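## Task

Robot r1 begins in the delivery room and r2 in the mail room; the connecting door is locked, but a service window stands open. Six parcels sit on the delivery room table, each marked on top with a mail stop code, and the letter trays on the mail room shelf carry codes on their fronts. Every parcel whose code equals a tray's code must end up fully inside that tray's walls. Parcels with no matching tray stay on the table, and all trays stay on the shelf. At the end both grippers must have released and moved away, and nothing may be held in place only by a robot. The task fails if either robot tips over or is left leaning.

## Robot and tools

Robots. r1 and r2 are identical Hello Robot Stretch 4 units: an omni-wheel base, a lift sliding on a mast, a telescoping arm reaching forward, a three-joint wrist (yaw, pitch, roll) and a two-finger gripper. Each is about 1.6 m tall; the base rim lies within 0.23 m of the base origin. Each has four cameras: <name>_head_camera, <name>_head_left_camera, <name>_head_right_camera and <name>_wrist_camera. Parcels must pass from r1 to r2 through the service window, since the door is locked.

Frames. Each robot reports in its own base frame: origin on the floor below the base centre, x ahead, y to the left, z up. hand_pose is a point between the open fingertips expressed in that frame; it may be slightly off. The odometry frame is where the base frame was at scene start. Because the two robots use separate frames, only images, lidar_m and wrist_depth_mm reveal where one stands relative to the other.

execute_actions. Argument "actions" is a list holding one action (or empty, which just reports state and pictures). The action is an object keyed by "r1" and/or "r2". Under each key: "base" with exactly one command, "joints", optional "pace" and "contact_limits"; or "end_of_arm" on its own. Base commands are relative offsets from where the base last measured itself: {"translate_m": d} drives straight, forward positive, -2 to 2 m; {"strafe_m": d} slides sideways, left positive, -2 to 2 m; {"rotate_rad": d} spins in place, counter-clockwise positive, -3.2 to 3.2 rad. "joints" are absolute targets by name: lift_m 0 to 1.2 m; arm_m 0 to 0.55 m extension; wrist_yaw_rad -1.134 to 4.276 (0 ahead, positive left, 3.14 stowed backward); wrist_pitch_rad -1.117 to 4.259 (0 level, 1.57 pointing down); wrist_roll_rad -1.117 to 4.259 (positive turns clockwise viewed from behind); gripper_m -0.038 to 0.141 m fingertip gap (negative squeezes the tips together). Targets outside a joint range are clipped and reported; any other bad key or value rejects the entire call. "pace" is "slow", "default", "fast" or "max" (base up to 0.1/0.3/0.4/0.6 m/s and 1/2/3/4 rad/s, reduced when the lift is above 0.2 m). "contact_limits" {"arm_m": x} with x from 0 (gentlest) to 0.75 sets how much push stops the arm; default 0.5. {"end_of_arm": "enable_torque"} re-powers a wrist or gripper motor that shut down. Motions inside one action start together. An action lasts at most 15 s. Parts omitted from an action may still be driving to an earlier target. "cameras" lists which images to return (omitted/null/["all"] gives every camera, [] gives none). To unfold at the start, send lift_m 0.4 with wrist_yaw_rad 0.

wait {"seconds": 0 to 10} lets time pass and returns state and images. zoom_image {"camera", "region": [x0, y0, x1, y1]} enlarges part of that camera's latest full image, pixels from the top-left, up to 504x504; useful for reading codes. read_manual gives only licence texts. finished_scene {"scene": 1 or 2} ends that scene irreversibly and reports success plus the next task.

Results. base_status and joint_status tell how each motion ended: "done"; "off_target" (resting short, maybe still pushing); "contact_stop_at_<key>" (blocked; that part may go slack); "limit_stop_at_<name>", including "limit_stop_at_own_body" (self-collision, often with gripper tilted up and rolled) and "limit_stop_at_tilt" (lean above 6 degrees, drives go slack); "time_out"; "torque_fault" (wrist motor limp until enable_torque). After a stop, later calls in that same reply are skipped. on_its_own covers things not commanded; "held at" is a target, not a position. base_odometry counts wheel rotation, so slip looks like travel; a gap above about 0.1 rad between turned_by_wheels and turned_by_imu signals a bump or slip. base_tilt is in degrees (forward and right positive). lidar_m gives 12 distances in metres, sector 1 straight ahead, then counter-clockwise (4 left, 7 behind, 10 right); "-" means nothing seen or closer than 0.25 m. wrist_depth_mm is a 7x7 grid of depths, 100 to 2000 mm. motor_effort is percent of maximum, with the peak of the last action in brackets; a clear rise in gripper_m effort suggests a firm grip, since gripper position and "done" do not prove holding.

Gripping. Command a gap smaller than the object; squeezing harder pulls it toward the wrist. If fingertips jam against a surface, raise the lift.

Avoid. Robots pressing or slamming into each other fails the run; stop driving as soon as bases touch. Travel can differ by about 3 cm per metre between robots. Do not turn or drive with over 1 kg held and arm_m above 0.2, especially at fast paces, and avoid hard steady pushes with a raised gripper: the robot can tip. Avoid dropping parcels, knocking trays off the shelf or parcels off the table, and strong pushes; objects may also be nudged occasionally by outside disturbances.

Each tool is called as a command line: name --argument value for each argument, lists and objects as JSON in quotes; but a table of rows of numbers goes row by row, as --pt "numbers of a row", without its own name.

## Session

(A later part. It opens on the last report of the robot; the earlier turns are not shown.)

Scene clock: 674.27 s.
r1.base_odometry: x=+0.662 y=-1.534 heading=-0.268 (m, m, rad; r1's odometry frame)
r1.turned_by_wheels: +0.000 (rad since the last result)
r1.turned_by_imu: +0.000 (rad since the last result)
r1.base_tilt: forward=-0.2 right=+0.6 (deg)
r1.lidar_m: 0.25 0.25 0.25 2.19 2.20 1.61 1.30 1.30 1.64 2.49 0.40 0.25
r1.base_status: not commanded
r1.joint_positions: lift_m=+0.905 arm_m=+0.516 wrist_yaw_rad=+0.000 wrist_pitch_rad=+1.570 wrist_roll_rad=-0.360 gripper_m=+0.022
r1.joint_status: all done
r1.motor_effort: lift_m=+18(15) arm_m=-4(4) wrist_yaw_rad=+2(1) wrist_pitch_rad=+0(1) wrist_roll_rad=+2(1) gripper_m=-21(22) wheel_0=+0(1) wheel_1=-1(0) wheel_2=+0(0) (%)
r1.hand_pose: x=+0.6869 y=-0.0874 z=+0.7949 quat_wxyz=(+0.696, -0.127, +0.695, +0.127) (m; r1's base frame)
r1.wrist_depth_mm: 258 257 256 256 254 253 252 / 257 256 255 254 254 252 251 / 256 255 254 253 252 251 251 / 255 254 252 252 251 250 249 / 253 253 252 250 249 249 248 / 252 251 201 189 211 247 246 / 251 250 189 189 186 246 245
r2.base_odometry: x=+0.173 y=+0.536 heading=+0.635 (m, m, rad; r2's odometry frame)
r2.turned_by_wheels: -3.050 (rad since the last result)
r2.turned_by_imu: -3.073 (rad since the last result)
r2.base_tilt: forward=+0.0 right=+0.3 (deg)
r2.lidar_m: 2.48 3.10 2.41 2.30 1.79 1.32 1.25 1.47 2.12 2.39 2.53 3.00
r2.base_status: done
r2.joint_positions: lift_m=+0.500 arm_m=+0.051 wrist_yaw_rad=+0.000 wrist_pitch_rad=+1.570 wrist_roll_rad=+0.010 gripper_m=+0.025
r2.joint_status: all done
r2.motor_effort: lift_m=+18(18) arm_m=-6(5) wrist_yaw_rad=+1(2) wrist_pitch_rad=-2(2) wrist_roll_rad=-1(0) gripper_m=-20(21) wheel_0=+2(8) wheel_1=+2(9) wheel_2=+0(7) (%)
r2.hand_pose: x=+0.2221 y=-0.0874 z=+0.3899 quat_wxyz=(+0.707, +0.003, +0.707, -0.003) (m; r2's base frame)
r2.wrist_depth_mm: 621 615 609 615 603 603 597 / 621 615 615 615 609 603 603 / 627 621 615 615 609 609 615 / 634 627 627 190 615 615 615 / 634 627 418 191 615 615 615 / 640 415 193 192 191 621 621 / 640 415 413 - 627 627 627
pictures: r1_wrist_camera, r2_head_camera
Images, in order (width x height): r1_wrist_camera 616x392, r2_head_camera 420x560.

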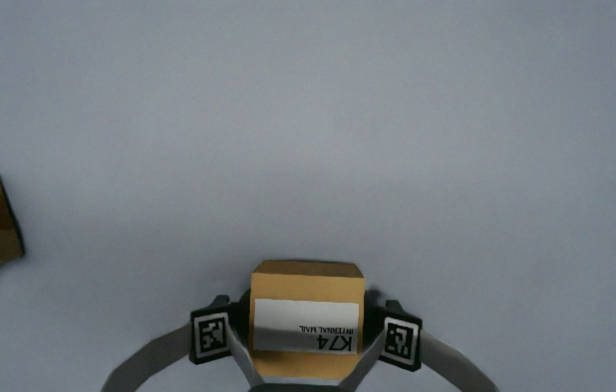

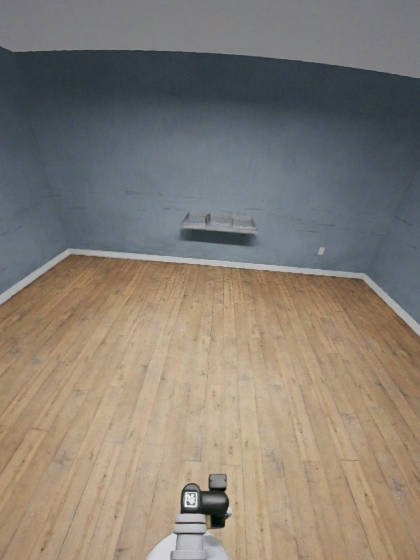

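execute_actions --actions '[{"r1":{"base":{"translate_m":-0.8},"joints":{"lift_m":1.1,"arm_m":0.05},"pace":"fast"},"r2":{"base":{"translate_m":2.0},"joints":{"lift_m":1.0},"pace":"max"}}]' --cameras '["r1_wrist_camera","r2_head_camera","r2_head_right_camera","r2_wrist_camera"]'

Scene clock: 705.23 s.
r1.base_odometry: x=-0.109 y=-1.322 heading=-0.268 (m, m, rad; r1's odometry frame)
r1.turned_by_wheels: +0.000 (rad since the last result)
r1.turned_by_imu: +0.001 (rad since the last result)
r1.base_tilt: forward=-0.3 right=+0.6 (deg)
r1.lidar_m: 0.95 0.95 2.27 2.02 1.22 0.71 0.63 0.51 0.62 1.33 2.67 1.12
r1.base_status: done
r1.joint_positions: lift_m=+1.100 arm_m=+0.051 wrist_yaw_rad=+0.000 wrist_pitch_rad=+1.570 wrist_roll_rad=-0.360 gripper_m=+0.022
r1.joint_status: all done
r1.motor_effort: lift_m=+23(24) arm_m=-4(5) wrist_yaw_rad=+1(0) wrist_pitch_rad=-1(2) wrist_roll_rad=+2(2) gripper_m=-21(22) wheel_0=-2(10) wheel_1=-1(5) wheel_2=-3(11) (%)
r1.hand_pose: x=+0.2217 y=-0.0874 z=+0.9895 quat_wxyz=(+0.696, -0.127, +0.696, +0.126) (m; r1's base frame)
r1.wrist_depth_mm: 1229 1229 1229 1205 1229 1205 1205 / 1229 1255 1229 1205 1205 1229 1205 / 1229 1229 1205 1205 1205 1182 1205 / 1205 1229 1205 1182 1205 1182 1182 / 1205 1229 991 991 1182 1182 1182 / 1205 1205 201 189 211 1182 1182 / 1205 1182 189 188 185 1182 1160
r2.base_odometry: x=+1.784 y=+1.722 heading=+0.635 (m, m, rad; r2's odometry frame)
r2.turned_by_wheels: +0.000 (rad since the last result)
r2.turned_by_imu: +0.006 (rad since the last result)
r2.base_tilt: forward=+0.0 right=+0.4 (deg)
r2.lidar_m: 0.48 0.52 1.48 2.22 2.37 3.44 3.38 3.34 2.59 2.52 0.67 0.50
r2.base_status: done
r2.joint_positions: lift_m=+1.000 arm_m=+0.051 wrist_yaw_rad=+0.000 wrist_pitch_rad=+1.570 wrist_roll_rad=+0.010 gripper_m=+0.025
r2.joint_status: all done
r2.motor_effort: lift_m=+23(24) arm_m=-5(6) wrist_yaw_rad=+2(2) wrist_pitch_rad=-1(2) wrist_roll_rad=-1(1) gripper_m=-21(17) wheel_0=+1(7) wheel_1=-1(4) wheel_2=+2(16) (%)
r2.hand_pose: x=+0.2221 y=-0.0874 z=+0.8895 quat_wxyz=(+0.707, +0.003, +0.707, -0.003) (m; r2's base frame)
r2.wrist_depth_mm: 1118 1118 1118 1098 1118 1078 1098 / 1118 1118 1098 1098 1098 1098 1078 / 1138 1118 1118 1118 1118 1098 1098 / 1160 1138 1138 190 1118 1118 1118 / 1138 1138 917 191 1118 1118 1118 / 1160 1160 193 192 191 1118 1118 / 1160 1160 1160 - 1160 1138 1138
pictures: r1_wrist_camera, r2_head_camera, r2_head_right_camera, r2_wrist_camera
Images, in order (width x height): r1_wrist_camera 616x392, r2_head_camera 420x560, r2_head_right_camera 420x672, r2_wrist_camera 616x392.

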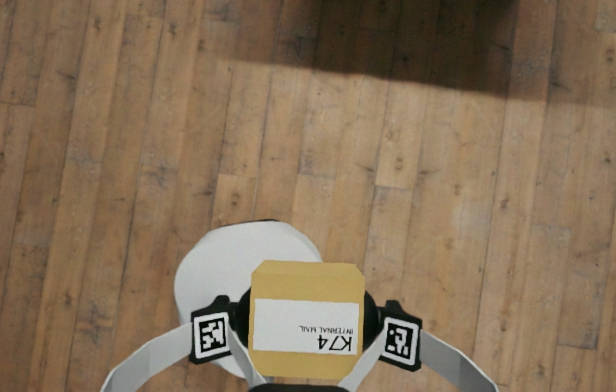

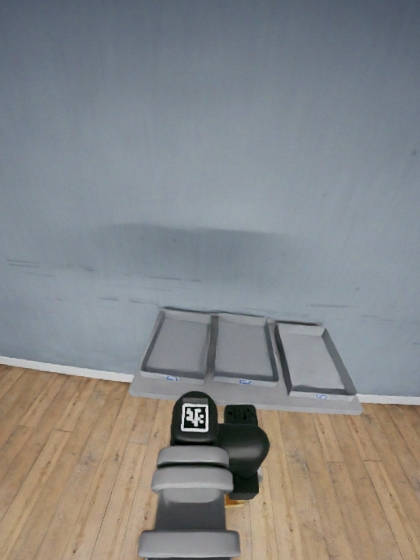

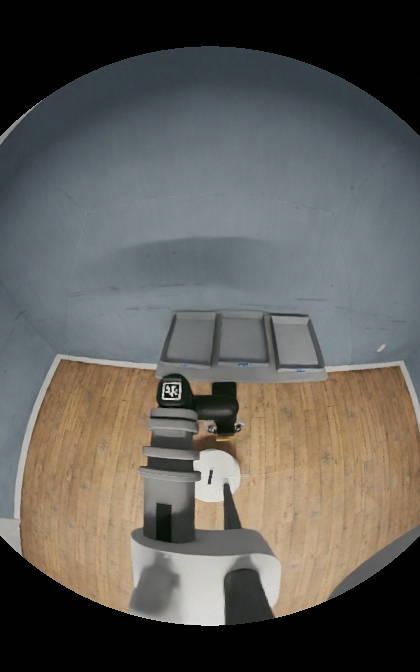

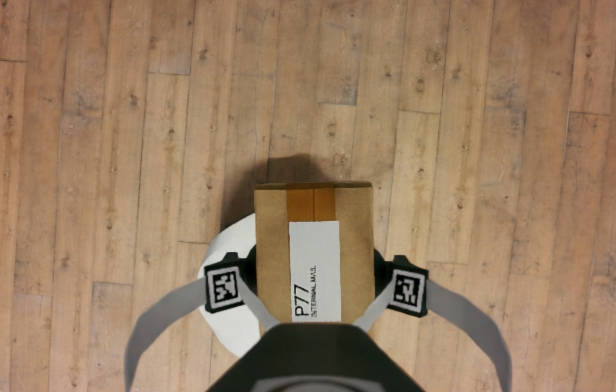

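execute_actions --actions '[{"r1":{"base":{"rotate_rad":-2.384},"joints":{"wrist_yaw_rad":1.57,"wrist_roll_rad":2.08},"pace":"fast"},"r2":{"base":{"rotate_rad":-0.14},"joints":{"arm_m":0.46},"pace":"fast"}}]' --cameras '["r1_head_camera","r1_wrist_camera","r2_head_right_camera","r2_wrist_camera"]'

Scene clock: 730.40 s.
r1.base_odometry: x=-0.109 y=-1.322 heading=-2.652 (m, m, rad; r1's odometry frame)
r1.turned_by_wheels: -2.384 (rad since the last result)
r1.turned_by_imu: -2.344 (rad since the last result)
r1.base_tilt: forward=-0.3 right=+0.6 (deg)
r1.lidar_m: 0.54 0.75 2.43 2.76 1.00 0.93 2.93 2.13 2.05 0.91 0.65 0.57
r1.base_status: done
r1.joint_positions: lift_m=+1.100 arm_m=+0.051 wrist_yaw_rad=+1.570 wrist_pitch_rad=+1.570 wrist_roll_rad=+2.079 gripper_m=+0.022
r1.joint_status: all done
r1.motor_effort: lift_m=+23(23) arm_m=-4(4) wrist_yaw_rad=+0(9) wrist_pitch_rad=+0(0) wrist_roll_rad=+3(10) gripper_m=-22(22) wheel_0=+3(6) wheel_1=+1(8) wheel_2=+0(6) (%)
r1.hand_pose: x=+0.3090 y=+0.0001 z=+0.9895 quat_wxyz=(+0.684, +0.178, +0.684, -0.178) (m; r1's base frame)
r1.wrist_depth_mm: 707 699 691 668 661 647 634 / 1060 1025 1008 976 960 917 891 / 1205 1205 1205 1182 1205 1205 1182 / 1205 1205 1205 1205 1205 1182 1205 / 1205 1205 1205 1182 1182 1182 1160 / 1205 1205 202 189 211 1182 1160 / 1182 1182 189 189 186 1160 1160
r2.base_odometry: x=+1.784 y=+1.722 heading=+0.495 (m, m, rad; r2's odometry frame)
r2.turned_by_wheels: -0.140 (rad since the last result)
r2.turned_by_imu: -0.142 (rad since the last result)
r2.base_tilt: forward=+0.0 right=+0.4 (deg)
r2.lidar_m: 0.47 0.52 1.27 2.20 2.25 2.95 3.40 3.44 2.68 2.52 0.76 0.52
r2.base_status: done
r2.joint_positions: lift_m=+1.000 arm_m=+0.459 wrist_yaw_rad=+0.000 wrist_pitch_rad=+1.570 wrist_roll_rad=+0.010 gripper_m=+0.025
r2.joint_status: all done
r2.motor_effort: lift_m=+23(23) arm_m=+6(4) wrist_yaw_rad=+1(4) wrist_pitch_rad=+0(1) wrist_roll_rad=+0(0) gripper_m=-19(21) wheel_0=+2(7) wheel_1=+0(3) wheel_2=+1(1) (%)
r2.hand_pose: x=+0.6302 y=-0.0874 z=+0.8895 quat_wxyz=(+0.707, +0.003, +0.707, -0.003) (m; r2's base frame)
r2.wrist_depth_mm: 347 345 345 345 343 342 312 / 351 349 345 347 345 342 317 / 353 351 349 349 347 347 320 / 357 353 353 190 349 347 322 / 357 355 307 191 349 351 324 / 362 345 193 192 191 342 325 / 366 364 364 - 359 1138 1138
pictures: r1_head_camera, r1_wrist_camera, r2_head_right_camera, r2_wrist_camera
Images, in order (width x height): r1_head_camera 420x560, r1_wrist_camera 616x392, r2_head_right_camera 420x672, r2_wrist_camera 616x392.

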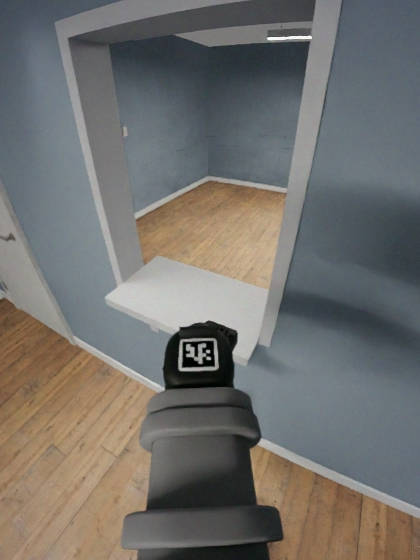

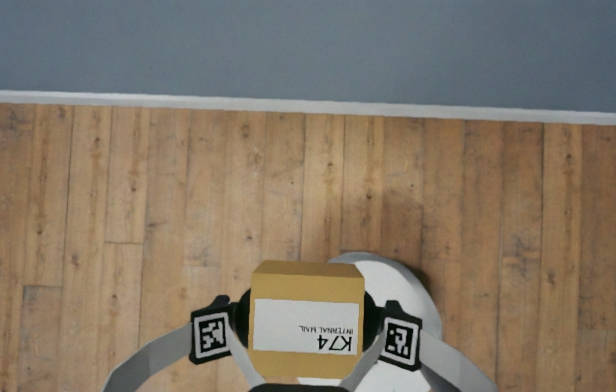

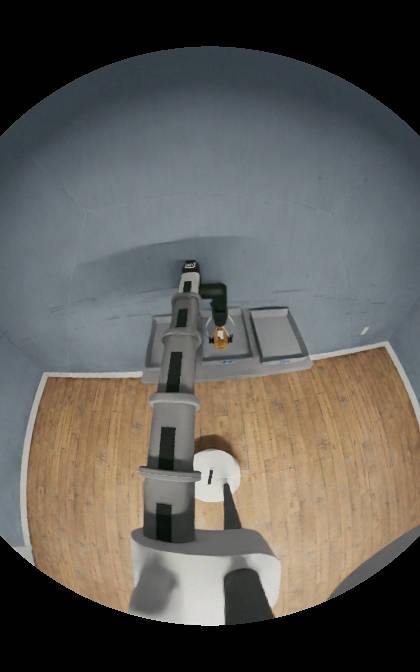

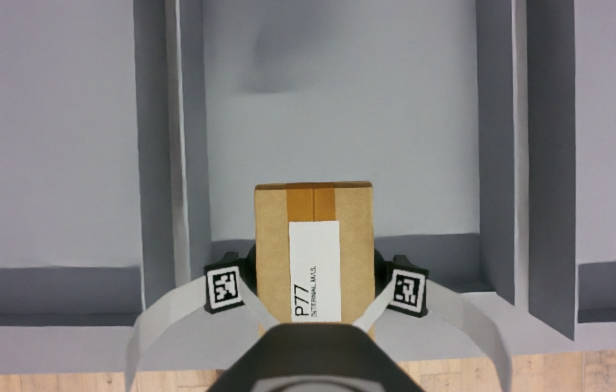

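execute_actions --actions '[{"r1":{"joints":{"arm_m":0.545},"pace":"fast"},"r2":{"base":{"translate_m":0.05},"joints":{"arm_m":0.55,"lift_m":0.905},"pace":"default"}}]' --cameras '["r1_wrist_camera","r2_wrist_camera"]'

Scene clock: 757.40 s.
r1.base_odometry: x=-0.109 y=-1.322 heading=-2.652 (m, m, rad; r1's odometry frame)
r1.turned_by_wheels: +0.000 (rad since the last result)
r1.turned_by_imu: +0.000 (rad since the last result)
r1.base_tilt: forward=-0.3 right=+0.6 (deg)
r1.lidar_m: 0.52 0.73 2.41 2.78 0.99 0.95 2.96 2.13 2.03 0.90 0.65 0.59
r1.base_status: not commanded
r1.joint_positions: lift_m=+1.100 arm_m=+0.544 wrist_yaw_rad=+1.570 wrist_pitch_rad=+1.570 wrist_roll_rad=+2.080 gripper_m=+0.022
r1.joint_status: all done
r1.motor_effort: lift_m=+23(23) arm_m=+4(3) wrist_yaw_rad=+1(1) wrist_pitch_rad=+0(1) wrist_roll_rad=+2(4) gripper_m=-21(20) wheel_0=+3(3) wheel_1=+1(1) wheel_2=+0(1) (%)
r1.hand_pose: x=+0.8026 y=+0.0001 z=+0.9895 quat_wxyz=(+0.684, +0.179, +0.684, -0.178) (m; r1's base frame)
r1.wrist_depth_mm: 1229 1229 1229 1205 1205 1205 1205 / 312 314 310 310 310 309 309 / 312 310 310 309 309 309 307 / 310 309 307 307 307 306 306 / 307 309 306 306 304 306 304 / 306 306 202 190 211 303 303 / 304 303 189 189 185 301 301
r2.base_odometry: x=+1.828 y=+1.746 heading=+0.495 (m, m, rad; r2's odometry frame)
r2.turned_by_wheels: +0.000 (rad since the last result)
r2.turned_by_imu: +0.000 (rad since the last result)
r2.base_tilt: forward=+0.1 right=+0.4 (deg)
r2.lidar_m: 0.44 0.43 1.23 2.22 2.29 2.96 3.41 3.49 2.69 2.54 0.66 0.46
r2.base_status: done
r2.joint_positions: lift_m=+0.905 arm_m=+0.549 wrist_yaw_rad=+0.000 wrist_pitch_rad=+1.570 wrist_roll_rad=+0.010 gripper_m=+0.025
r2.joint_status: all done
r2.motor_effort: lift_m=+17(25) arm_m=+6(9) wrist_yaw_rad=+1(1) wrist_pitch_rad=+0(4) wrist_roll_rad=+0(1) gripper_m=-19(21) wheel_0=+1(6) wheel_1=+0(2) wheel_2=+2(11) (%)
r2.hand_pose: x=+0.7201 y=-0.0874 z=+0.7950 quat_wxyz=(+0.707, +0.003, +0.707, -0.003) (m; r2's base frame)
r2.wrist_depth_mm: 256 218 244 249 250 249 220 / 220 233 253 252 252 251 226 / 220 238 256 254 253 252 228 / 224 236 257 190 254 254 229 / 242 235 258 190 255 255 231 / 241 210 193 192 191 257 233 / 242 237 263 - 259 259 233
pictures: r1_wrist_camera, r2_wrist_camera
Images, in order (width x height): r1_wrist_camera 616x392, r2_wrist_camera 616x392.

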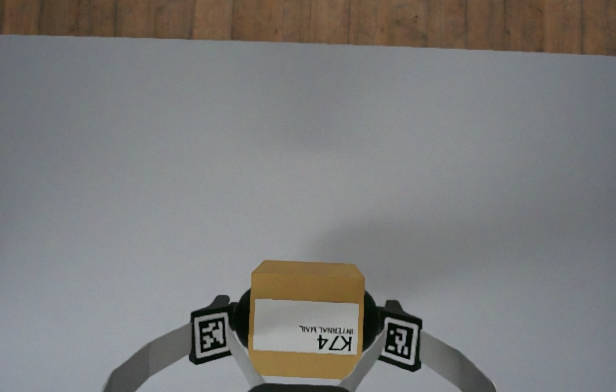

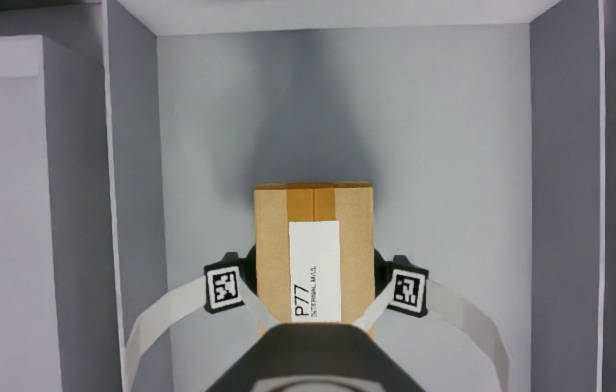

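execute_actions --actions '[{"r1":{"joints":{"lift_m":1.043},"pace":"default"},"r2":{"joints":{"lift_m":0.899,"gripper_m":0.088},"pace":"default"}}]' --cameras '["r2_wrist_camera"]'

execute_actions --actions '[{"r1":{"joints":{"gripper_m":0.13},"pace":"fast"},"r2":{"joints":{"lift_m":0.98},"pace":"fast"}}]' --cameras '["r1_wrist_camera","r2_wrist_camera"]'

Scene clock: 767.13 s.
r1.base_odometry: x=-0.109 y=-1.322 heading=-2.652 (m, m, rad; r1's odometry frame)
r1.turned_by_wheels: +0.000 (rad since the last result)
r1.turned_by_imu: +0.000 (rad since the last result)
r1.base_tilt: forward=-0.3 right=+0.7 (deg)
r1.lidar_m: 0.51 0.74 2.43 2.77 0.99 0.95 2.93 2.13 2.03 0.89 0.65 0.54
r1.base_status: not commanded
r1.joint_positions: lift_m=+1.043 arm_m=+0.544 wrist_yaw_rad=+1.570 wrist_pitch_rad=+1.570 wrist_roll_rad=+2.080 gripper_m=+0.022
r1.joint_status: all done
r1.motor_effort: lift_m=+18(24) arm_m=+4(4) wrist_yaw_rad=+1(1) wrist_pitch_rad=+1(1) wrist_roll_rad=+1(3) gripper_m=-18(22) wheel_0=+2(2) wheel_1=+1(1) wheel_2=+1(1) (%)
r1.hand_pose: x=+0.8026 y=+0.0001 z=+0.9330 quat_wxyz=(+0.684, +0.178, +0.684, -0.178) (m; r1's base frame)
r1.wrist_depth_mm: 256 256 255 255 254 254 254 / 256 255 254 254 253 252 252 / 254 253 252 252 252 251 251 / 253 253 251 251 250 250 249 / 252 251 250 250 249 248 248 / 251 250 202 189 211 248 247 / 249 247 189 188 185 246 246
r2.base_odometry: x=+1.828 y=+1.746 heading=+0.495 (m, m, rad; r2's odometry frame)
r2.turned_by_wheels: +0.000 (rad since the last result)
r2.turned_by_imu: -0.001 (rad since the last result)
r2.base_tilt: forward=+0.0 right=+0.3 (deg)
r2.lidar_m: 0.43 0.46 1.17 2.23 2.30 2.98 3.44 3.48 2.70 2.51 0.68 0.46
r2.base_status: not commanded
r2.joint_positions: lift_m=+0.899 arm_m=+0.549 wrist_yaw_rad=+0.000 wrist_pitch_rad=+1.570 wrist_roll_rad=+0.010 gripper_m=+0.088
r2.joint_status: all done
r2.motor_effort: lift_m=+17(20) arm_m=+6(6) wrist_yaw_rad=+2(1) wrist_pitch_rad=-2(0) wrist_roll_rad=-1(0) gripper_m=-3(21) wheel_0=+1(1) wheel_1=+0(0) wheel_2=+2(2) (%)
r2.hand_pose: x=+0.7201 y=-0.0874 z=+0.7890 quat_wxyz=(+0.707, +0.003, +0.707, -0.003) (m; r2's base frame)
r2.wrist_depth_mm: 250 218 243 245 244 243 220 / 213 233 247 247 246 245 226 / 219 231 250 248 248 246 229 / 218 229 252 200 249 249 230 / 216 235 252 201 250 249 232 / 221 224 254 202 202 251 232 / 219 230 256 - 254 253 233
pictures: r2_wrist_camera
Images, in order (width x height): r2_wrist_camera 616x392.

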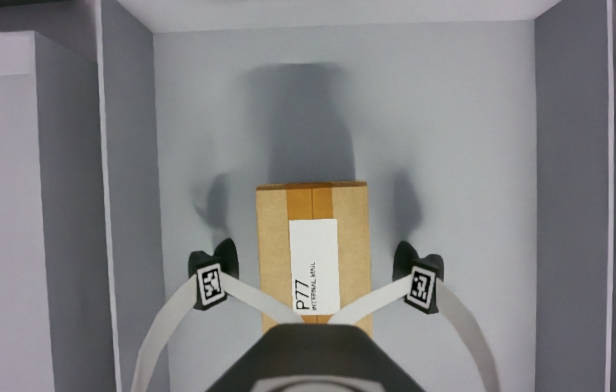

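Scene clock: 769.13 s.
r1.base_odometry: x=-0.109 y=-1.322 heading=-2.652 (m, m, rad; r1's odometry frame)
r1.turned_by_wheels: +0.000 (rad since the last result)
r1.turned_by_imu: +0.000 (rad since the last result)
r1.base_tilt: forward=-0.3 right=+0.6 (deg)
r1.lidar_m: 0.53 0.75 2.42 2.81 0.98 0.95 2.92 2.13 2.05 0.93 0.62 0.59
r1.base_status: not commanded
r1.joint_positions: lift_m=+1.043 arm_m=+0.544 wrist_yaw_rad=+1.570 wrist_pitch_rad=+1.570 wrist_roll_rad=+2.080 gripper_m=+0.130
r1.joint_status: all done
r1.motor_effort: lift_m=+18(18) arm_m=+4(4) wrist_yaw_rad=+0(1) wrist_pitch_rad=+1(1) wrist_roll_rad=+3(0) gripper_m=+0(23) wheel_0=+3(3) wheel_1=+1(1) wheel_2=+0(0) (%)
r1.hand_pose: x=+0.8026 y=+0.0001 z=+0.9330 quat_wxyz=(+0.684, +0.178, +0.684, -0.178) (m; r1's base frame)
r1.wrist_depth_mm: 257 257 255 255 255 254 254 / 255 255 254 254 253 253 253 / 254 253 253 253 253 251 251 / 253 252 252 251 251 250 250 / 252 251 250 250 249 249 248 / 250 249 249 199 248 247 247 / 249 248 248 198 247 246 246
r2.base_odometry: x=+1.828 y=+1.746 heading=+0.495 (m, m, rad; r2's odometry frame)
r2.turned_by_wheels: +0.000 (rad since the last result)
r2.turned_by_imu: +0.000 (rad since the last result)
r2.base_tilt: forward=+0.0 right=+0.3 (deg)
r2.lidar_m: 0.43 0.45 1.20 2.21 2.26 3.00 3.45 3.49 2.65 2.51 0.66 0.47
r2.base_status: not commanded
r2.joint_positions: lift_m=+0.980 arm_m=+0.549 wrist_yaw_rad=+0.000 wrist_pitch_rad=+1.570 wrist_roll_rad=+0.010 gripper_m=+0.088
r2.joint_status: all done
r2.motor_effort: lift_m=+24(26) arm_m=+5(6) wrist_yaw_rad=+1(2) wrist_pitch_rad=-2(0) wrist_roll_rad=-1(0) gripper_m=-4(2) wheel_0=+1(1) wheel_1=+0(0) wheel_2=+2(2) (%)
r2.hand_pose: x=+0.7201 y=-0.0874 z=+0.8694 quat_wxyz=(+0.707, +0.003, +0.707, -0.003) (m; r2's base frame)
r2.wrist_depth_mm: 306 304 296 300 300 298 322 / 332 330 327 327 327 320 325 / 332 310 330 329 327 324 303 / 336 309 332 282 330 327 304 / 338 332 322 282 330 329 307 / 342 329 289 285 334 289 309 / 343 340 338 - 336 289 310
pictures: r1_wrist_camera, r2_wrist_camera
Images, in order (width x height): r1_wrist_camera 616x392, r2_wrist_camera 616x392.

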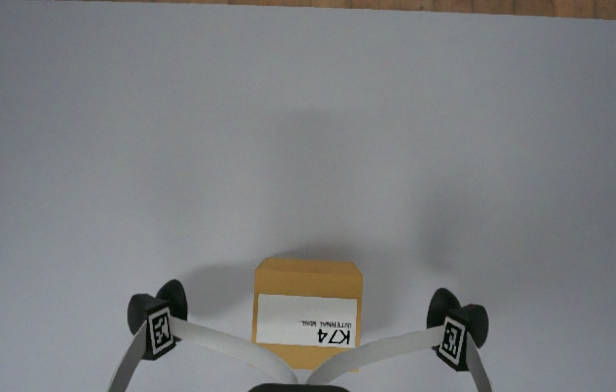

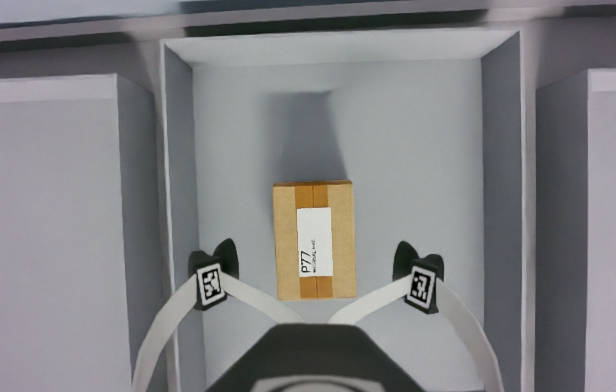

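execute_actions --actions '[{"r1":{"base":{"translate_m":-0.9},"joints":{"arm_m":0.05,"lift_m":1.1},"pace":"max"},"r2":{"base":{"translate_m":-0.85},"joints":{"arm_m":0.05},"pace":"max"}}]' --cameras '[]'

execute_actions --actions '[{"r1":{"base":{"rotate_rad":1.085},"joints":{"lift_m":0.5,"wrist_yaw_rad":0,"wrist_roll_rad":0.0,"gripper_m":0.141},"pace":"max"},"r2":{"base":{"rotate_rad":-2.96},"joints":{"lift_m":0.45,"gripper_m":0.141,"wrist_roll_rad":0.08},"pace":"max"}}]' --cameras '["r1_head_camera","r2_head_camera"]'

Scene clock: 814.00 s.
r1.base_odometry: x=+0.685 y=-0.899 heading=-2.652 (m, m, rad; r1's odometry frame)
r1.turned_by_wheels: +0.000 (rad since the last result)
r1.turned_by_imu: +0.002 (rad since the last result)
r1.base_tilt: forward=-0.3 right=+0.6 (deg)
r1.lidar_m: 1.43 2.02 0.79 0.43 0.56 1.67 2.31 1.63 1.56 1.67 1.44 1.38
r1.base_status: done
r1.joint_positions: lift_m=+1.100 arm_m=+0.051 wrist_yaw_rad=+1.570 wrist_pitch_rad=+1.570 wrist_roll_rad=+2.080 gripper_m=+0.130
r1.joint_status: all done
r1.motor_effort: lift_m=+23(26) arm_m=-4(5) wrist_yaw_rad=+1(0) wrist_pitch_rad=+0(0) wrist_roll_rad=+1(2) gripper_m=+0(2) wheel_0=-2(8) wheel_1=-1(6) wheel_2=-1(12) (%)
r1.hand_pose: x=+0.3090 y=+0.0001 z=+0.9896 quat_wxyz=(+0.684, +0.179, +0.684, -0.178) (m; r1's base frame)
r1.wrist_depth_mm: 1229 1229 1229 1229 1205 1205 1205 / 1229 1229 1205 1205 1205 1205 1205 / 1205 1182 1205 1205 1205 1205 1205 / 1205 1205 1205 1205 1182 1182 1205 / 1205 1182 1205 1205 1182 1205 1182 / 1205 1205 1182 976 976 1182 1182 / 1182 1182 1182 976 976 1182 1182
r2.base_odometry: x=+1.080 y=+1.342 heading=+0.495 (m, m, rad; r2's odometry frame)
r2.turned_by_wheels: +0.000 (rad since the last result)
r2.turned_by_imu: -0.004 (rad since the last result)
r2.base_tilt: forward=-0.1 right=+0.4 (deg)
r2.lidar_m: 1.28 1.77 2.31 2.15 2.24 2.73 2.57 2.61 2.72 2.58 2.65 1.36
r2.base_status: done
r2.joint_positions: lift_m=+0.980 arm_m=+0.051 wrist_yaw_rad=+0.000 wrist_pitch_rad=+1.570 wrist_roll_rad=+0.010 gripper_m=+0.088
r2.joint_status: all done
r2.motor_effort: lift_m=+24(24) arm_m=-5(8) wrist_yaw_rad=+4(1) wrist_pitch_rad=-2(3) wrist_roll_rad=+0(0) gripper_m=-4(2) wheel_0=-1(8) wheel_1=+0(4) wheel_2=-1(11) (%)
r2.hand_pose: x=+0.2220 y=-0.0874 z=+0.8694 quat_wxyz=(+0.707, +0.004, +0.707, -0.004) (m; r2's base frame)
r2.wrist_depth_mm: 1098 1078 1098 1078 1078 1060 1060 / 1098 1098 1098 1098 1078 1078 1078 / 1098 1098 1098 1098 1078 1078 1078 / 1118 1118 1098 1098 1078 1098 1078 / 1118 1118 891 891 1098 1098 1098 / 1138 1098 904 891 904 1118 1098 / 1138 1138 1138 - 1118 1118 1118
pictures: none
No camera images: the call's "cameras" was empty. Leave "cameras" out to get every camera's image.

Scene clock: 817.07 s.
r1.base_odometry: x=+0.685 y=-0.899 heading=-1.568 (m, m, rad; r1's odometry frame)
r1.turned_by_wheels: +1.084 (rad since the last result)
r1.turned_by_imu: +1.066 (rad since the last result)
r1.base_tilt: forward=-0.3 right=+0.6 (deg)
r1.lidar_m: 0.67 0.43 0.57 2.83 2.19 1.63 1.55 1.69 1.43 1.39 1.41 2.09
r1.base_status: done
r1.joint_positions: lift_m=+0.500 arm_m=+0.051 wrist_yaw_rad=+0.000 wrist_pitch_rad=+1.570 wrist_roll_rad=+0.001 gripper_m=+0.141
r1.joint_status: all done
r1.motor_effort: lift_m=+19(19) arm_m=-4(4) wrist_yaw_rad=+0(4) wrist_pitch_rad=+0(0) wrist_roll_rad=-1(2) gripper_m=+1(2) wheel_0=-4(8) wheel_1=-3(8) wheel_2=-1(7) (%)
r1.hand_pose: x=+0.2218 y=-0.0874 z=+0.3899 quat_wxyz=(+0.707, +0.000, +0.707, +0.000) (m; r1's base frame)
r1.wrist_depth_mm: 445 627 621 621 615 615 609 / 500 615 621 609 615 609 609 / 615 615 615 609 609 609 609 / 615 609 609 609 603 603 603 / 615 609 603 603 603 597 597 / 609 212 397 397 603 597 597 / 609 394 392 156 399 591 591
r2.base_odometry: x=+1.080 y=+1.342 heading=-2.465 (m, m, rad; r2's odometry frame)
r2.turned_by_wheels: -2.960 (rad since the last result)
r2.turned_by_imu: -2.982 (rad since the last result)
r2.base_tilt: forward=+0.0 right=+0.3 (deg)
r2.lidar_m: 2.43 2.81 2.64 2.58 2.24 1.31 1.29 1.92 2.20 2.16 2.32 2.60
r2.base_status: done
r2.joint_positions: lift_m=+0.450 arm_m=+0.051 wrist_yaw_rad=+0.000 wrist_pitch_rad=+1.570 wrist_roll_rad=+0.079 gripper_m=+0.141
r2.joint_status: all done
r2.motor_effort: lift_m=+19(24) arm_m=-5(5) wrist_yaw_rad=+0(0) wrist_pitch_rad=+0(0) wrist_roll_rad=+1(4) gripper_m=+1(3) wheel_0=+1(6) wheel_1=+1(6) wheel_2=+1(5) (%)
r2.hand_pose: x=+0.2221 y=-0.0874 z=+0.3399 quat_wxyz=(+0.707, +0.028, +0.706, -0.028) (m; r2's base frame)
r2.wrist_depth_mm: 564 564 564 559 559 549 549 / 569 564 569 564 559 559 559 / 574 569 564 569 564 564 554 / 574 574 569 569 569 564 559 / 580 574 394 436 569 569 569 / 585 368 362 168 373 569 569 / 585 366 362 - 387 574 569
pictures: r1_head_camera, r2_head_camera
Images, in order (width x height): r1_head_camera 420x560, r2_head_camera 420x560.

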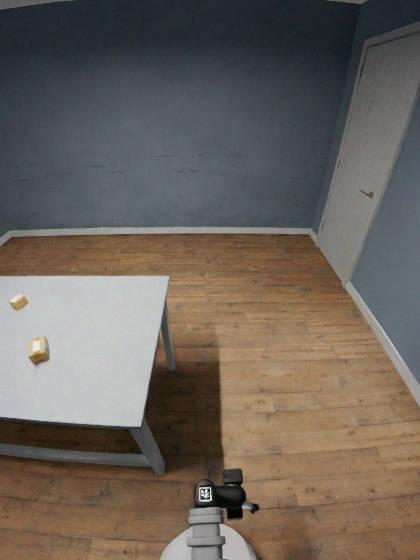

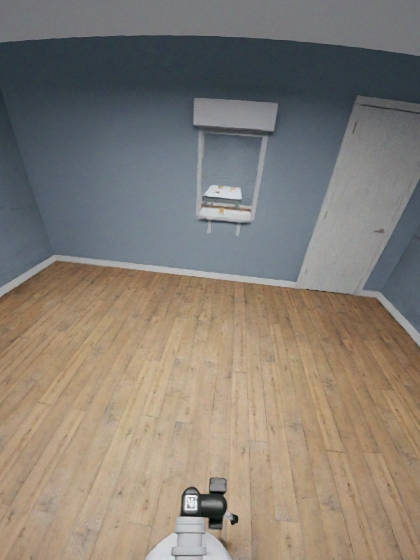

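execute_actions --actions '[{"r1":{"base":{"strafe_m":1.40},"joints":{"lift_m":1.0},"pace":"max"},"r2":{"base":{"translate_m":2.0},"joints":{"lift_m":1.15},"pace":"max"}}]' --cameras '["r1_head_camera","r2_head_camera","r2_head_right_camera"]'

Scene clock: 844.47 s.
r1.base_odometry: x=+2.085 y=-0.895 heading=-1.568 (m, m, rad; r1's odometry frame)
r1.turned_by_wheels: +0.000 (rad since the last result)
r1.turned_by_imu: -0.002 (rad since the last result)
r1.base_tilt: forward=-0.3 right=+0.6 (deg)
r1.lidar_m: 0.41 0.45 1.51 1.47 1.56 1.57 1.50 1.63 2.30 2.76 0.62 0.45
r1.base_status: done
r1.joint_positions: lift_m=+1.000 arm_m=+0.051 wrist_yaw_rad=+0.000 wrist_pitch_rad=+1.570 wrist_roll_rad=+0.000 gripper_m=+0.141
r1.joint_status: all done
r1.motor_effort: lift_m=+21(28) arm_m=-4(4) wrist_yaw_rad=+1(1) wrist_pitch_rad=+0(0) wrist_roll_rad=+0(1) gripper_m=+1(0) wheel_0=-1(15) wheel_1=-2(13) wheel_2=+0(3) (%)
r1.hand_pose: x=+0.2218 y=-0.0874 z=+0.8897 quat_wxyz=(+0.707, +0.000, +0.707, +0.000) (m; r1's base frame)
r1.wrist_depth_mm: 370 362 355 355 351 351 349 / 1138 809 1118 1118 1098 1098 1098 / 1118 1118 1098 1098 1118 1098 1098 / 1118 1118 1118 1098 1118 1098 1078 / 1098 1098 1098 931 1098 1078 1078 / 1098 211 891 891 1098 1078 1078 / 1098 1098 878 156 1098 1078 1078
r2.base_odometry: x=-0.479 y=+0.089 heading=-2.465 (m, m, rad; r2's odometry frame)
r2.turned_by_wheels: +0.000 (rad since the last result)
r2.turned_by_imu: +0.006 (rad since the last result)
r2.base_tilt: forward=+0.0 right=+0.3 (deg)
r2.lidar_m: 0.45 0.64 0.95 2.31 2.54 3.78 3.76 3.08 2.41 1.43 0.61 0.47
r2.base_status: done
r2.joint_positions: lift_m=+1.150 arm_m=+0.051 wrist_yaw_rad=+0.000 wrist_pitch_rad=+1.570 wrist_roll_rad=+0.079 gripper_m=+0.141
r2.joint_status: all done
r2.motor_effort: lift_m=+22(24) arm_m=-5(6) wrist_yaw_rad=+0(1) wrist_pitch_rad=+0(1) wrist_roll_rad=+1(2) gripper_m=+0(2) wheel_0=-1(6) wheel_1=+1(5) wheel_2=+1(21) (%)
r2.hand_pose: x=+0.2221 y=-0.0874 z=+1.0396 quat_wxyz=(+0.707, +0.028, +0.706, -0.028) (m; r2's base frame)
r2.wrist_depth_mm: 866 831 798 768 732 699 676 / 1281 1281 1255 1182 1138 1078 991 / 1281 1281 1281 1281 1255 1229 1255 / 1308 1308 1308 1308 1281 1229 1255 / 1308 1281 1078 1060 1281 1281 1255 / 1308 1281 1078 169 1281 1281 1281 / 1308 1308 1308 - 1308 1281 1281
pictures: r1_head_camera, r2_head_camera, r2_head_right_camera
Images, in order (width x height): r1_head_camera 420x560, r2_head_camera 420x560, r2_head_right_camera 420x672.

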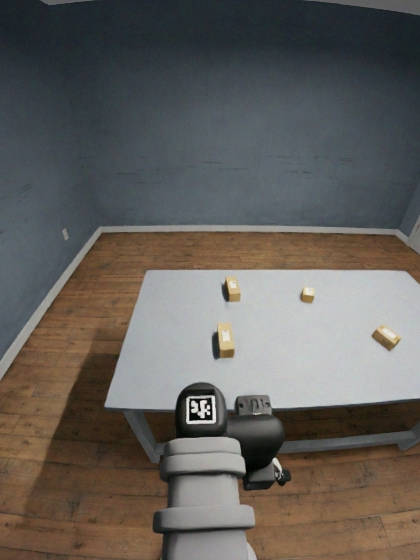

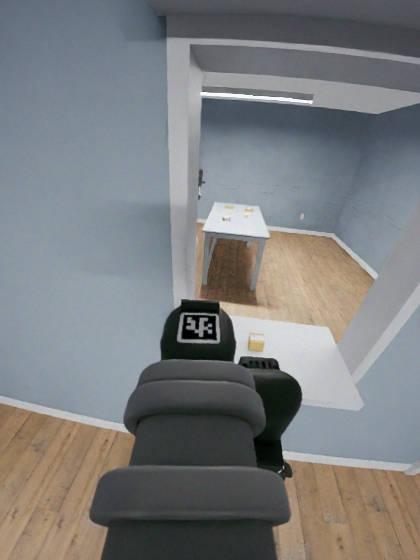

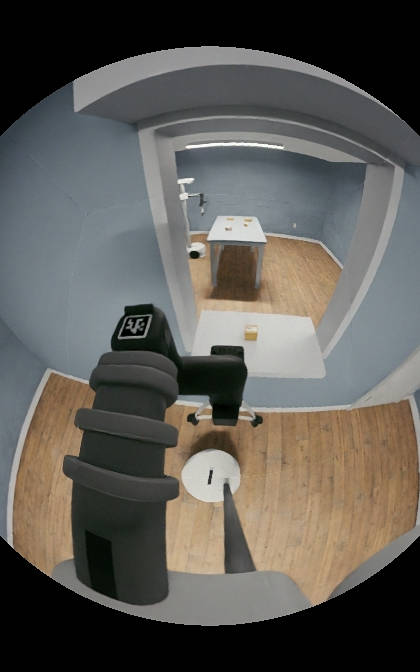

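execute_actions --actions '[{"r1":{"joints":{"arm_m":0.525,"lift_m":0.98},"pace":"fast"},"r2":{"base":{"rotate_rad":-0.2},"joints":{"arm_m":0.47,"lift_m":1.13,"wrist_roll_rad":-0.055},"pace":"fast"}}]' --cameras '["r1_wrist_camera","r2_wrist_camera"]'

Scene clock: 864.73 s.
r1.base_odometry: x=+2.085 y=-0.895 heading=-1.568 (m, m, rad; r1's odometry frame)
r1.turned_by_wheels: +0.000 (rad since the last result)
r1.turned_by_imu: +0.000 (rad since the last result)
r1.base_tilt: forward=-0.3 right=+0.6 (deg)
r1.lidar_m: 0.42 0.45 1.52 1.48 1.58 1.58 1.53 1.62 2.28 2.74 0.60 0.45
r1.base_status: not commanded
r1.joint_positions: lift_m=+0.980 arm_m=+0.524 wrist_yaw_rad=+0.000 wrist_pitch_rad=+1.570 wrist_roll_rad=+0.000 gripper_m=+0.141
r1.joint_status: all done
r1.motor_effort: lift_m=+18(22) arm_m=+4(5) wrist_yaw_rad=+1(2) wrist_pitch_rad=+2(1) wrist_roll_rad=+0(2) gripper_m=-1(1) wheel_0=-1(1) wheel_1=-2(3) wheel_2=+0(0) (%)
r1.hand_pose: x=+0.6955 y=-0.0874 z=+0.8699 quat_wxyz=(+0.707, +0.000, +0.707, +0.000) (m; r1's base frame)
r1.wrist_depth_mm: 334 334 332 330 329 329 329 / 332 330 330 330 329 329 325 / 332 330 329 329 325 325 325 / 329 329 327 325 325 324 324 / 329 327 325 274 324 322 322 / 327 212 324 272 322 320 319 / 324 325 322 156 320 317 319
r2.base_odometry: x=-0.479 y=+0.089 heading=-2.664 (m, m, rad; r2's odometry frame)
r2.turned_by_wheels: -0.200 (rad since the last result)
r2.turned_by_imu: -0.202 (rad since the last result)
r2.base_tilt: forward=+0.0 right=+0.3 (deg)
r2.lidar_m: 0.44 0.48 0.78 1.86 2.35 3.11 3.78 3.71 2.57 2.43 0.87 0.49
r2.base_status: done
r2.joint_positions: lift_m=+1.130 arm_m=+0.469 wrist_yaw_rad=+0.000 wrist_pitch_rad=+1.570 wrist_roll_rad=-0.055 gripper_m=+0.141
r2.joint_status: all done
r2.motor_effort: lift_m=+17(22) arm_m=+6(5) wrist_yaw_rad=+2(2) wrist_pitch_rad=-1(1) wrist_roll_rad=+0(2) gripper_m=+0(1) wheel_0=+2(6) wheel_1=+1(5) wheel_2=+2(2) (%)
r2.hand_pose: x=+0.6402 y=-0.0874 z=+1.0200 quat_wxyz=(+0.707, -0.019, +0.707, +0.019) (m; r2's base frame)
r2.wrist_depth_mm: 1255 343 342 340 340 338 336 / 798 345 342 342 340 338 338 / 347 347 343 343 343 342 340 / 345 349 349 296 345 343 342 / 347 351 349 349 347 343 345 / 355 353 353 168 349 345 347 / 1281 357 355 - 351 351 349
pictures: r1_wrist_camera, r2_wrist_camera
Images, in order (width x height): r1_wrist_camera 616x392, r2_wrist_camera 616x392.

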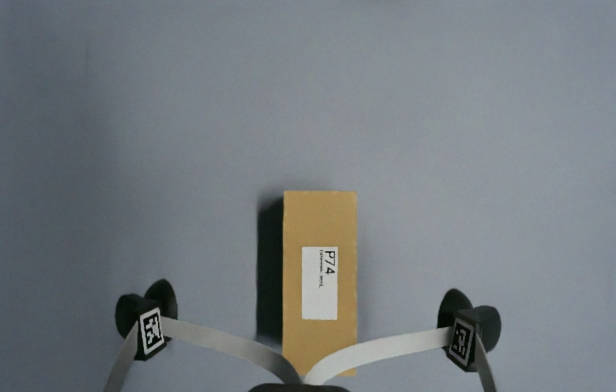

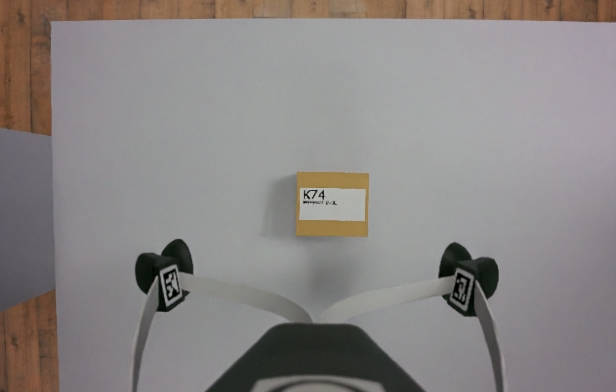

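execute_actions --actions '[{"r1":{"joints":{"lift_m":0.905,"wrist_roll_rad":-0.03,"gripper_m":0.02},"pace":"fast"},"r2":{"base":{"rotate_rad":-0.018},"joints":{"arm_m":0.497,"lift_m":1.034,"gripper_m":0.022},"pace":"fast"}}]' --cameras '["r1_wrist_camera","r2_wrist_camera"]'

Scene clock: 876.70 s.
r1.base_odometry: x=+2.085 y=-0.895 heading=-1.568 (m, m, rad; r1's odometry frame)
r1.turned_by_wheels: +0.000 (rad since the last result)
r1.turned_by_imu: +0.000 (rad since the last result)
r1.base_tilt: forward=-0.3 right=+0.7 (deg)
r1.lidar_m: 0.43 0.43 1.53 1.47 1.57 1.57 1.51 1.60 2.33 2.73 0.61 0.46
r1.base_status: not commanded
r1.joint_positions: lift_m=+0.905 arm_m=+0.524 wrist_yaw_rad=+0.000 wrist_pitch_rad=+1.570 wrist_roll_rad=-0.029 gripper_m=+0.020
r1.joint_status: all done
r1.motor_effort: lift_m=+18(17) arm_m=+4(4) wrist_yaw_rad=+1(0) wrist_pitch_rad=+1(1) wrist_roll_rad=+0(3) gripper_m=-20(19) wheel_0=-1(1) wheel_1=-3(3) wheel_2=+0(0) (%)
r1.hand_pose: x=+0.6955 y=-0.0874 z=+0.7950 quat_wxyz=(+0.707, -0.010, +0.707, +0.010) (m; r1's base frame)
r1.wrist_depth_mm: 258 257 256 255 254 253 252 / 257 256 255 253 253 252 251 / 255 254 254 253 252 251 251 / 254 253 252 190 250 250 249 / 253 253 251 189 250 249 248 / 252 251 200 188 248 247 246 / 251 249 204 187 187 246 245
r2.base_odometry: x=-0.479 y=+0.089 heading=-2.682 (m, m, rad; r2's odometry frame)
r2.turned_by_wheels: -0.018 (rad since the last result)
r2.turned_by_imu: -0.019 (rad since the last result)
r2.base_tilt: forward=+0.1 right=+0.3 (deg)
r2.lidar_m: 0.44 0.48 0.78 1.77 2.41 3.11 3.77 3.79 2.54 2.41 0.92 0.49
r2.base_status: done
r2.joint_positions: lift_m=+1.034 arm_m=+0.496 wrist_yaw_rad=+0.000 wrist_pitch_rad=+1.570 wrist_roll_rad=-0.055 gripper_m=+0.022
r2.joint_status: all done
r2.motor_effort: lift_m=+17(15) arm_m=+6(5) wrist_yaw_rad=+2(3) wrist_pitch_rad=-1(1) wrist_roll_rad=-1(1) gripper_m=-17(20) wheel_0=+0(8) wheel_1=+2(6) wheel_2=+0(4) (%)
r2.hand_pose: x=+0.6671 y=-0.0874 z=+0.9240 quat_wxyz=(+0.707, -0.019, +0.707, +0.019) (m; r2's base frame)
r2.wrist_depth_mm: 248 247 246 245 243 243 242 / 249 248 248 247 245 244 244 / 251 250 250 249 247 246 245 / 253 252 251 250 249 248 247 / 254 253 252 191 250 249 249 / 257 255 192 191 191 250 250 / 258 257 256 - 254 253 252
pictures: r1_wrist_camera, r2_wrist_camera
Images, in order (width x height): r1_wrist_camera 616x392, r2_wrist_camera 616x392.

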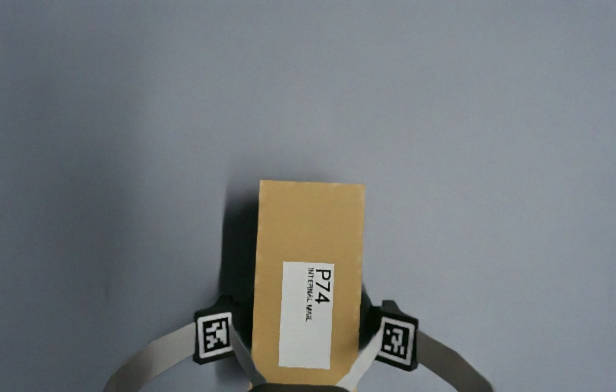

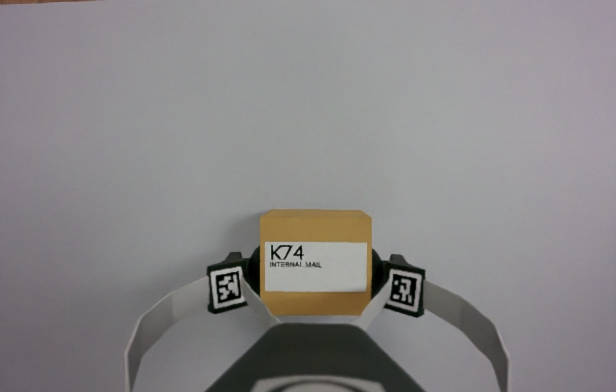

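execute_actions --actions '[{"r1":{"base":{"translate_m":-0.45},"joints":{"arm_m":0.08,"lift_m":0.97},"pace":"fast"},"r2":{"base":{"translate_m":-0.9},"joints":{"arm_m":0.05,"lift_m":1.065},"pace":"max"}}]' --cameras '[]'

execute_actions --actions '[{"r1":{"base":{"rotate_rad":-1.152},"joints":{"lift_m":0.5},"pace":"fast"},"r2":{"base":{"rotate_rad":-3.062},"joints":{"lift_m":0.47,"wrist_roll_rad":0.01},"pace":"max"}}]' --cameras '["r1_head_camera","r2_head_camera"]'

Scene clock: 913.60 s.
r1.base_odometry: x=+2.084 y=-0.445 heading=-1.569 (m, m, rad; r1's odometry frame)
r1.turned_by_wheels: +0.000 (rad since the last result)
r1.turned_by_imu: +0.001 (rad since the last result)
r1.base_tilt: forward=-0.3 right=+0.6 (deg)
r1.lidar_m: 0.85 0.92 1.55 1.49 1.49 1.12 1.08 1.14 1.61 2.76 1.21 0.88
r1.base_status: done
r1.joint_positions: lift_m=+0.970 arm_m=+0.081 wrist_yaw_rad=+0.000 wrist_pitch_rad=+1.570 wrist_roll_rad=-0.030 gripper_m=+0.020
r1.joint_status: all done
r1.motor_effort: lift_m=+24(26) arm_m=-4(6) wrist_yaw_rad=+2(0) wrist_pitch_rad=-1(0) wrist_roll_rad=-1(2) gripper_m=-19(21) wheel_0=-3(7) wheel_1=-1(8) wheel_2=-2(11) (%)
r1.hand_pose: x=+0.2516 y=-0.0874 z=+0.8595 quat_wxyz=(+0.707, -0.010, +0.707, +0.010) (m; r1's base frame)
r1.wrist_depth_mm: 1118 1098 1098 1098 1078 1078 1078 / 1098 1098 1078 1078 1078 1078 1078 / 1098 1098 1078 1078 1078 1078 1060 / 1098 1078 1078 190 1060 1060 1060 / 1078 1078 1078 189 1060 1060 1060 / 1078 1078 200 188 1060 1042 1060 / 1060 1060 204 187 187 1042 1042
r2.base_odometry: x=+0.327 y=+0.488 heading=-2.682 (m, m, rad; r2's odometry frame)
r2.turned_by_wheels: +0.000 (rad since the last result)
r2.turned_by_imu: -0.004 (rad since the last result)
r2.base_tilt: forward=+0.0 right=+0.3 (deg)
r2.lidar_m: 1.36 1.51 1.97 2.24 2.31 2.96 2.83 2.42 2.67 2.45 2.26 1.45
r2.base_status: done
r2.joint_positions: lift_m=+1.065 arm_m=+0.051 wrist_yaw_rad=+0.000 wrist_pitch_rad=+1.570 wrist_roll_rad=-0.055 gripper_m=+0.022
r2.joint_status: all done
r2.motor_effort: lift_m=+23(28) arm_m=-6(10) wrist_yaw_rad=+3(0) wrist_pitch_rad=-2(1) wrist_roll_rad=-1(0) gripper_m=-19(18) wheel_0=-1(6) wheel_1=-1(5) wheel_2=-2(7) (%)
r2.hand_pose: x=+0.2220 y=-0.0874 z=+0.9545 quat_wxyz=(+0.707, -0.019, +0.707, +0.019) (m; r2's base frame)
r2.wrist_depth_mm: 1182 1182 1182 1160 1160 1160 1160 / 1182 1182 1182 1182 1160 1182 1160 / 1182 1182 1182 1182 1182 1182 1160 / 1205 1205 1182 1182 1182 1182 1182 / 1205 1205 991 190 1182 1205 1182 / 1229 1205 192 191 191 1182 1182 / 1229 1229 1229 - 1205 1205 1205
pictures: none
No camera images: the call's "cameras" was empty. Leave "cameras" out to get every camera's image.

Scene clock: 917.07 s.
r1.base_odometry: x=+2.084 y=-0.445 heading=-2.720 (m, m, rad; r1's odometry frame)
r1.turned_by_wheels: -1.151 (rad since the last result)
r1.turned_by_imu: -1.132 (rad since the last result)
r1.base_tilt: forward=-0.3 right=+0.6 (deg)
r1.lidar_m: 1.34 0.92 0.85 0.88 1.57 1.49 1.55 1.14 1.07 1.10 1.46 2.74
r1.base_status: done
r1.joint_positions: lift_m=+0.500 arm_m=+0.081 wrist_yaw_rad=+0.000 wrist_pitch_rad=+1.570 wrist_roll_rad=-0.030 gripper_m=+0.020
r1.joint_status: all done
r1.motor_effort: lift_m=+18(23) arm_m=-4(4) wrist_yaw_rad=+0(2) wrist_pitch_rad=+0(1) wrist_roll_rad=-1(0) gripper_m=-22(19) wheel_0=+3(7) wheel_1=+1(9) wheel_2=+2(8) (%)
r1.hand_pose: x=+0.2518 y=-0.0874 z=+0.3899 quat_wxyz=(+0.707, -0.010, +0.707, +0.010) (m; r1's base frame)
r1.wrist_depth_mm: 627 621 621 615 615 609 615 / 621 615 615 615 615 609 609 / 621 615 609 609 603 609 603 / 615 615 609 190 609 603 603 / 615 615 603 189 603 603 597 / 609 609 200 188 603 603 597 / 609 392 204 187 187 597 597
r2.base_odometry: x=+0.327 y=+0.488 heading=+0.539 (m, m, rad; r2's odometry frame)
r2.turned_by_wheels: -3.062 (rad since the last result)
r2.turned_by_imu: -3.084 (rad since the last result)
r2.base_tilt: forward=+0.0 right=+0.3 (deg)
r2.lidar_m: 2.38 2.96 2.62 2.49 2.09 1.42 1.39 1.54 2.08 2.24 2.33 2.94
r2.base_status: done
r2.joint_positions: lift_m=+0.470 arm_m=+0.051 wrist_yaw_rad=+0.000 wrist_pitch_rad=+1.570 wrist_roll_rad=+0.009 gripper_m=+0.022
r2.joint_status: all done
r2.motor_effort: lift_m=+18(26) arm_m=-5(5) wrist_yaw_rad=+2(2) wrist_pitch_rad=-1(1) wrist_roll_rad=+2(2) gripper_m=-20(20) wheel_0=+1(8) wheel_1=+1(8) wheel_2=+2(9) (%)
r2.hand_pose: x=+0.2221 y=-0.0874 z=+0.3599 quat_wxyz=(+0.707, +0.003, +0.707, -0.003) (m; r2's base frame)
r2.wrist_depth_mm: 580 580 580 580 574 569 569 / 585 585 585 580 580 580 574 / 591 591 585 585 585 580 580 / 597 597 591 591 585 585 580 / 603 597 402 190 585 585 585 / 603 384 192 191 191 597 591 / 609 384 382 - 597 597 597
pictures: r1_head_camera, r2_head_camera
Images, in order (width x height): r1_head_camera 420x560, r2_head_camera 420x560.

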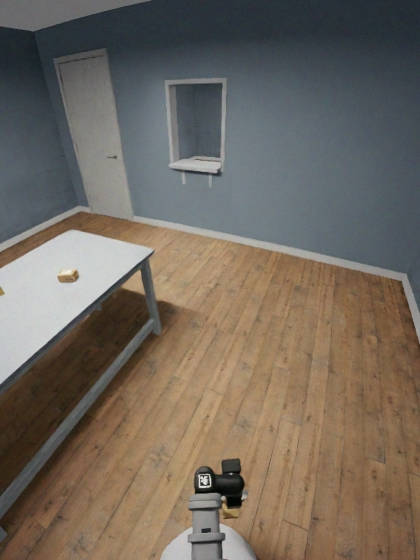

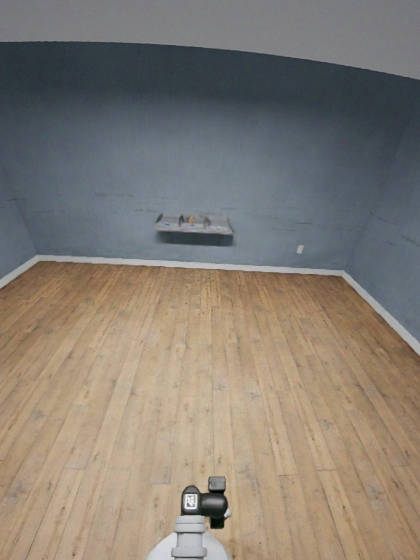

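execute_actions --actions '[{"r1":{"base":{"translate_m":2.0},"joints":{"lift_m":1.1,"wrist_yaw_rad":1.0,"wrist_roll_rad":1.42},"pace":"max"},"r2":{"base":{"translate_m":2.0},"joints":{"lift_m":1.0},"pace":"max"}}]' --cameras '["r1_head_camera","r1_head_left_camera","r2_head_camera"]'

Scene clock: 929.47 s.
r1.base_odometry: x=+0.259 y=-1.264 heading=-2.720 (m, m, rad; r1's odometry frame)
r1.turned_by_wheels: +0.000 (rad since the last result)
r1.turned_by_imu: -0.005 (rad since the last result)
r1.base_tilt: forward=-0.3 right=+0.6 (deg)
r1.lidar_m: 0.91 1.19 2.74 0.92 0.63 0.58 3.07 2.04 1.95 1.53 1.04 0.97
r1.base_status: done
r1.joint_positions: lift_m=+1.100 arm_m=+0.081 wrist_yaw_rad=+1.000 wrist_pitch_rad=+1.570 wrist_roll_rad=+1.420 gripper_m=+0.020
r1.joint_status: all done
r1.motor_effort: lift_m=+22(26) arm_m=-4(4) wrist_yaw_rad=+0(8) wrist_pitch_rad=+1(1) wrist_roll_rad=+2(7) gripper_m=-19(22) wheel_0=+1(11) wheel_1=+0(9) wheel_2=+1(14) (%)
r1.hand_pose: x=+0.3252 y=-0.0470 z=+0.9896 quat_wxyz=(+0.692, +0.147, +0.692, -0.147) (m; r1's base frame)
r1.wrist_depth_mm: 1229 1229 1205 1205 1229 1205 1205 / 1205 1205 1229 1205 1205 1205 1229 / 1205 1205 1205 1205 1205 1205 1205 / 1205 1205 1205 190 1182 1182 1205 / 1205 1205 1205 189 1182 1182 1182 / 1205 1182 200 188 976 1182 1182 / 1182 1182 204 187 187 1182 1160
r2.base_odometry: x=+2.044 y=+1.515 heading=+0.539 (m, m, rad; r2's odometry frame)
r2.turned_by_wheels: +0.000 (rad since the last result)
r2.turned_by_imu: +0.006 (rad since the last result)
r2.base_tilt: forward=+0.0 right=+0.4 (deg)
r2.lidar_m: 0.36 0.37 0.55 2.49 2.60 3.52 3.57 3.21 2.36 2.26 1.18 0.39
r2.base_status: done
r2.joint_positions: lift_m=+1.000 arm_m=+0.051 wrist_yaw_rad=+0.000 wrist_pitch_rad=+1.570 wrist_roll_rad=+0.009 gripper_m=+0.022
r2.joint_status: all done
r2.motor_effort: lift_m=+23(26) arm_m=-5(6) wrist_yaw_rad=+1(2) wrist_pitch_rad=-2(1) wrist_roll_rad=+1(2) gripper_m=-20(19) wheel_0=-1(6) wheel_1=+0(9) wheel_2=+1(13) (%)
r2.hand_pose: x=+0.2221 y=-0.0874 z=+0.8895 quat_wxyz=(+0.707, +0.003, +0.707, -0.003) (m; r2's base frame)
r2.wrist_depth_mm: 351 351 349 347 347 345 343 / 1138 1118 1118 1118 1118 1098 1098 / 1138 1118 1118 1118 1118 1098 1098 / 1138 1138 1118 1118 1118 1118 1118 / 1138 1138 917 190 1118 1118 1118 / 1160 1160 192 191 191 1118 1138 / 1160 1138 1160 - 1138 1118 1138
pictures: r1_head_camera, r1_head_left_camera, r2_head_camera
Images, in order (width x height): r1_head_camera 420x560, r1_head_left_camera 420x672, r2_head_camera 420x560.

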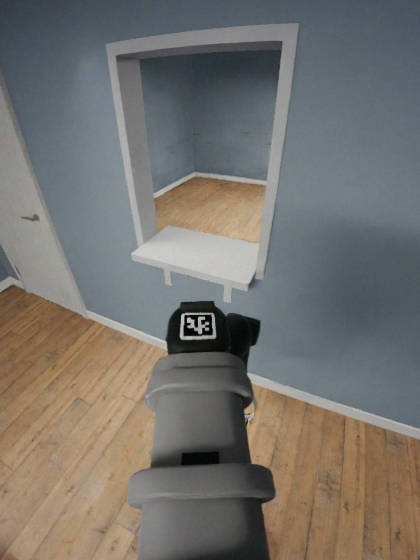

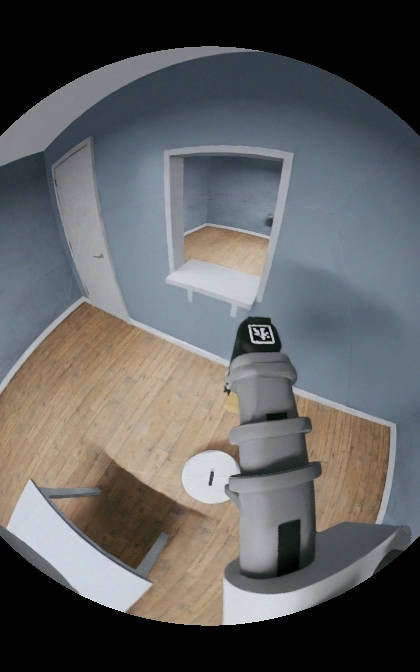

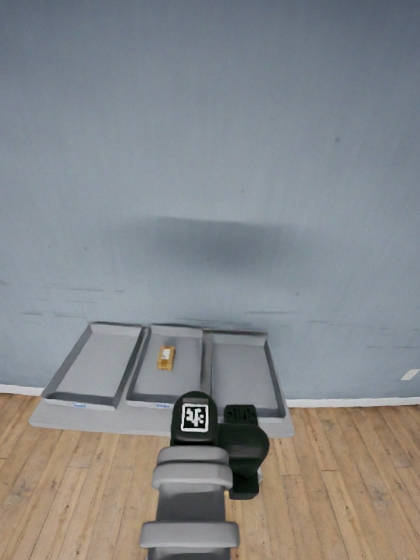

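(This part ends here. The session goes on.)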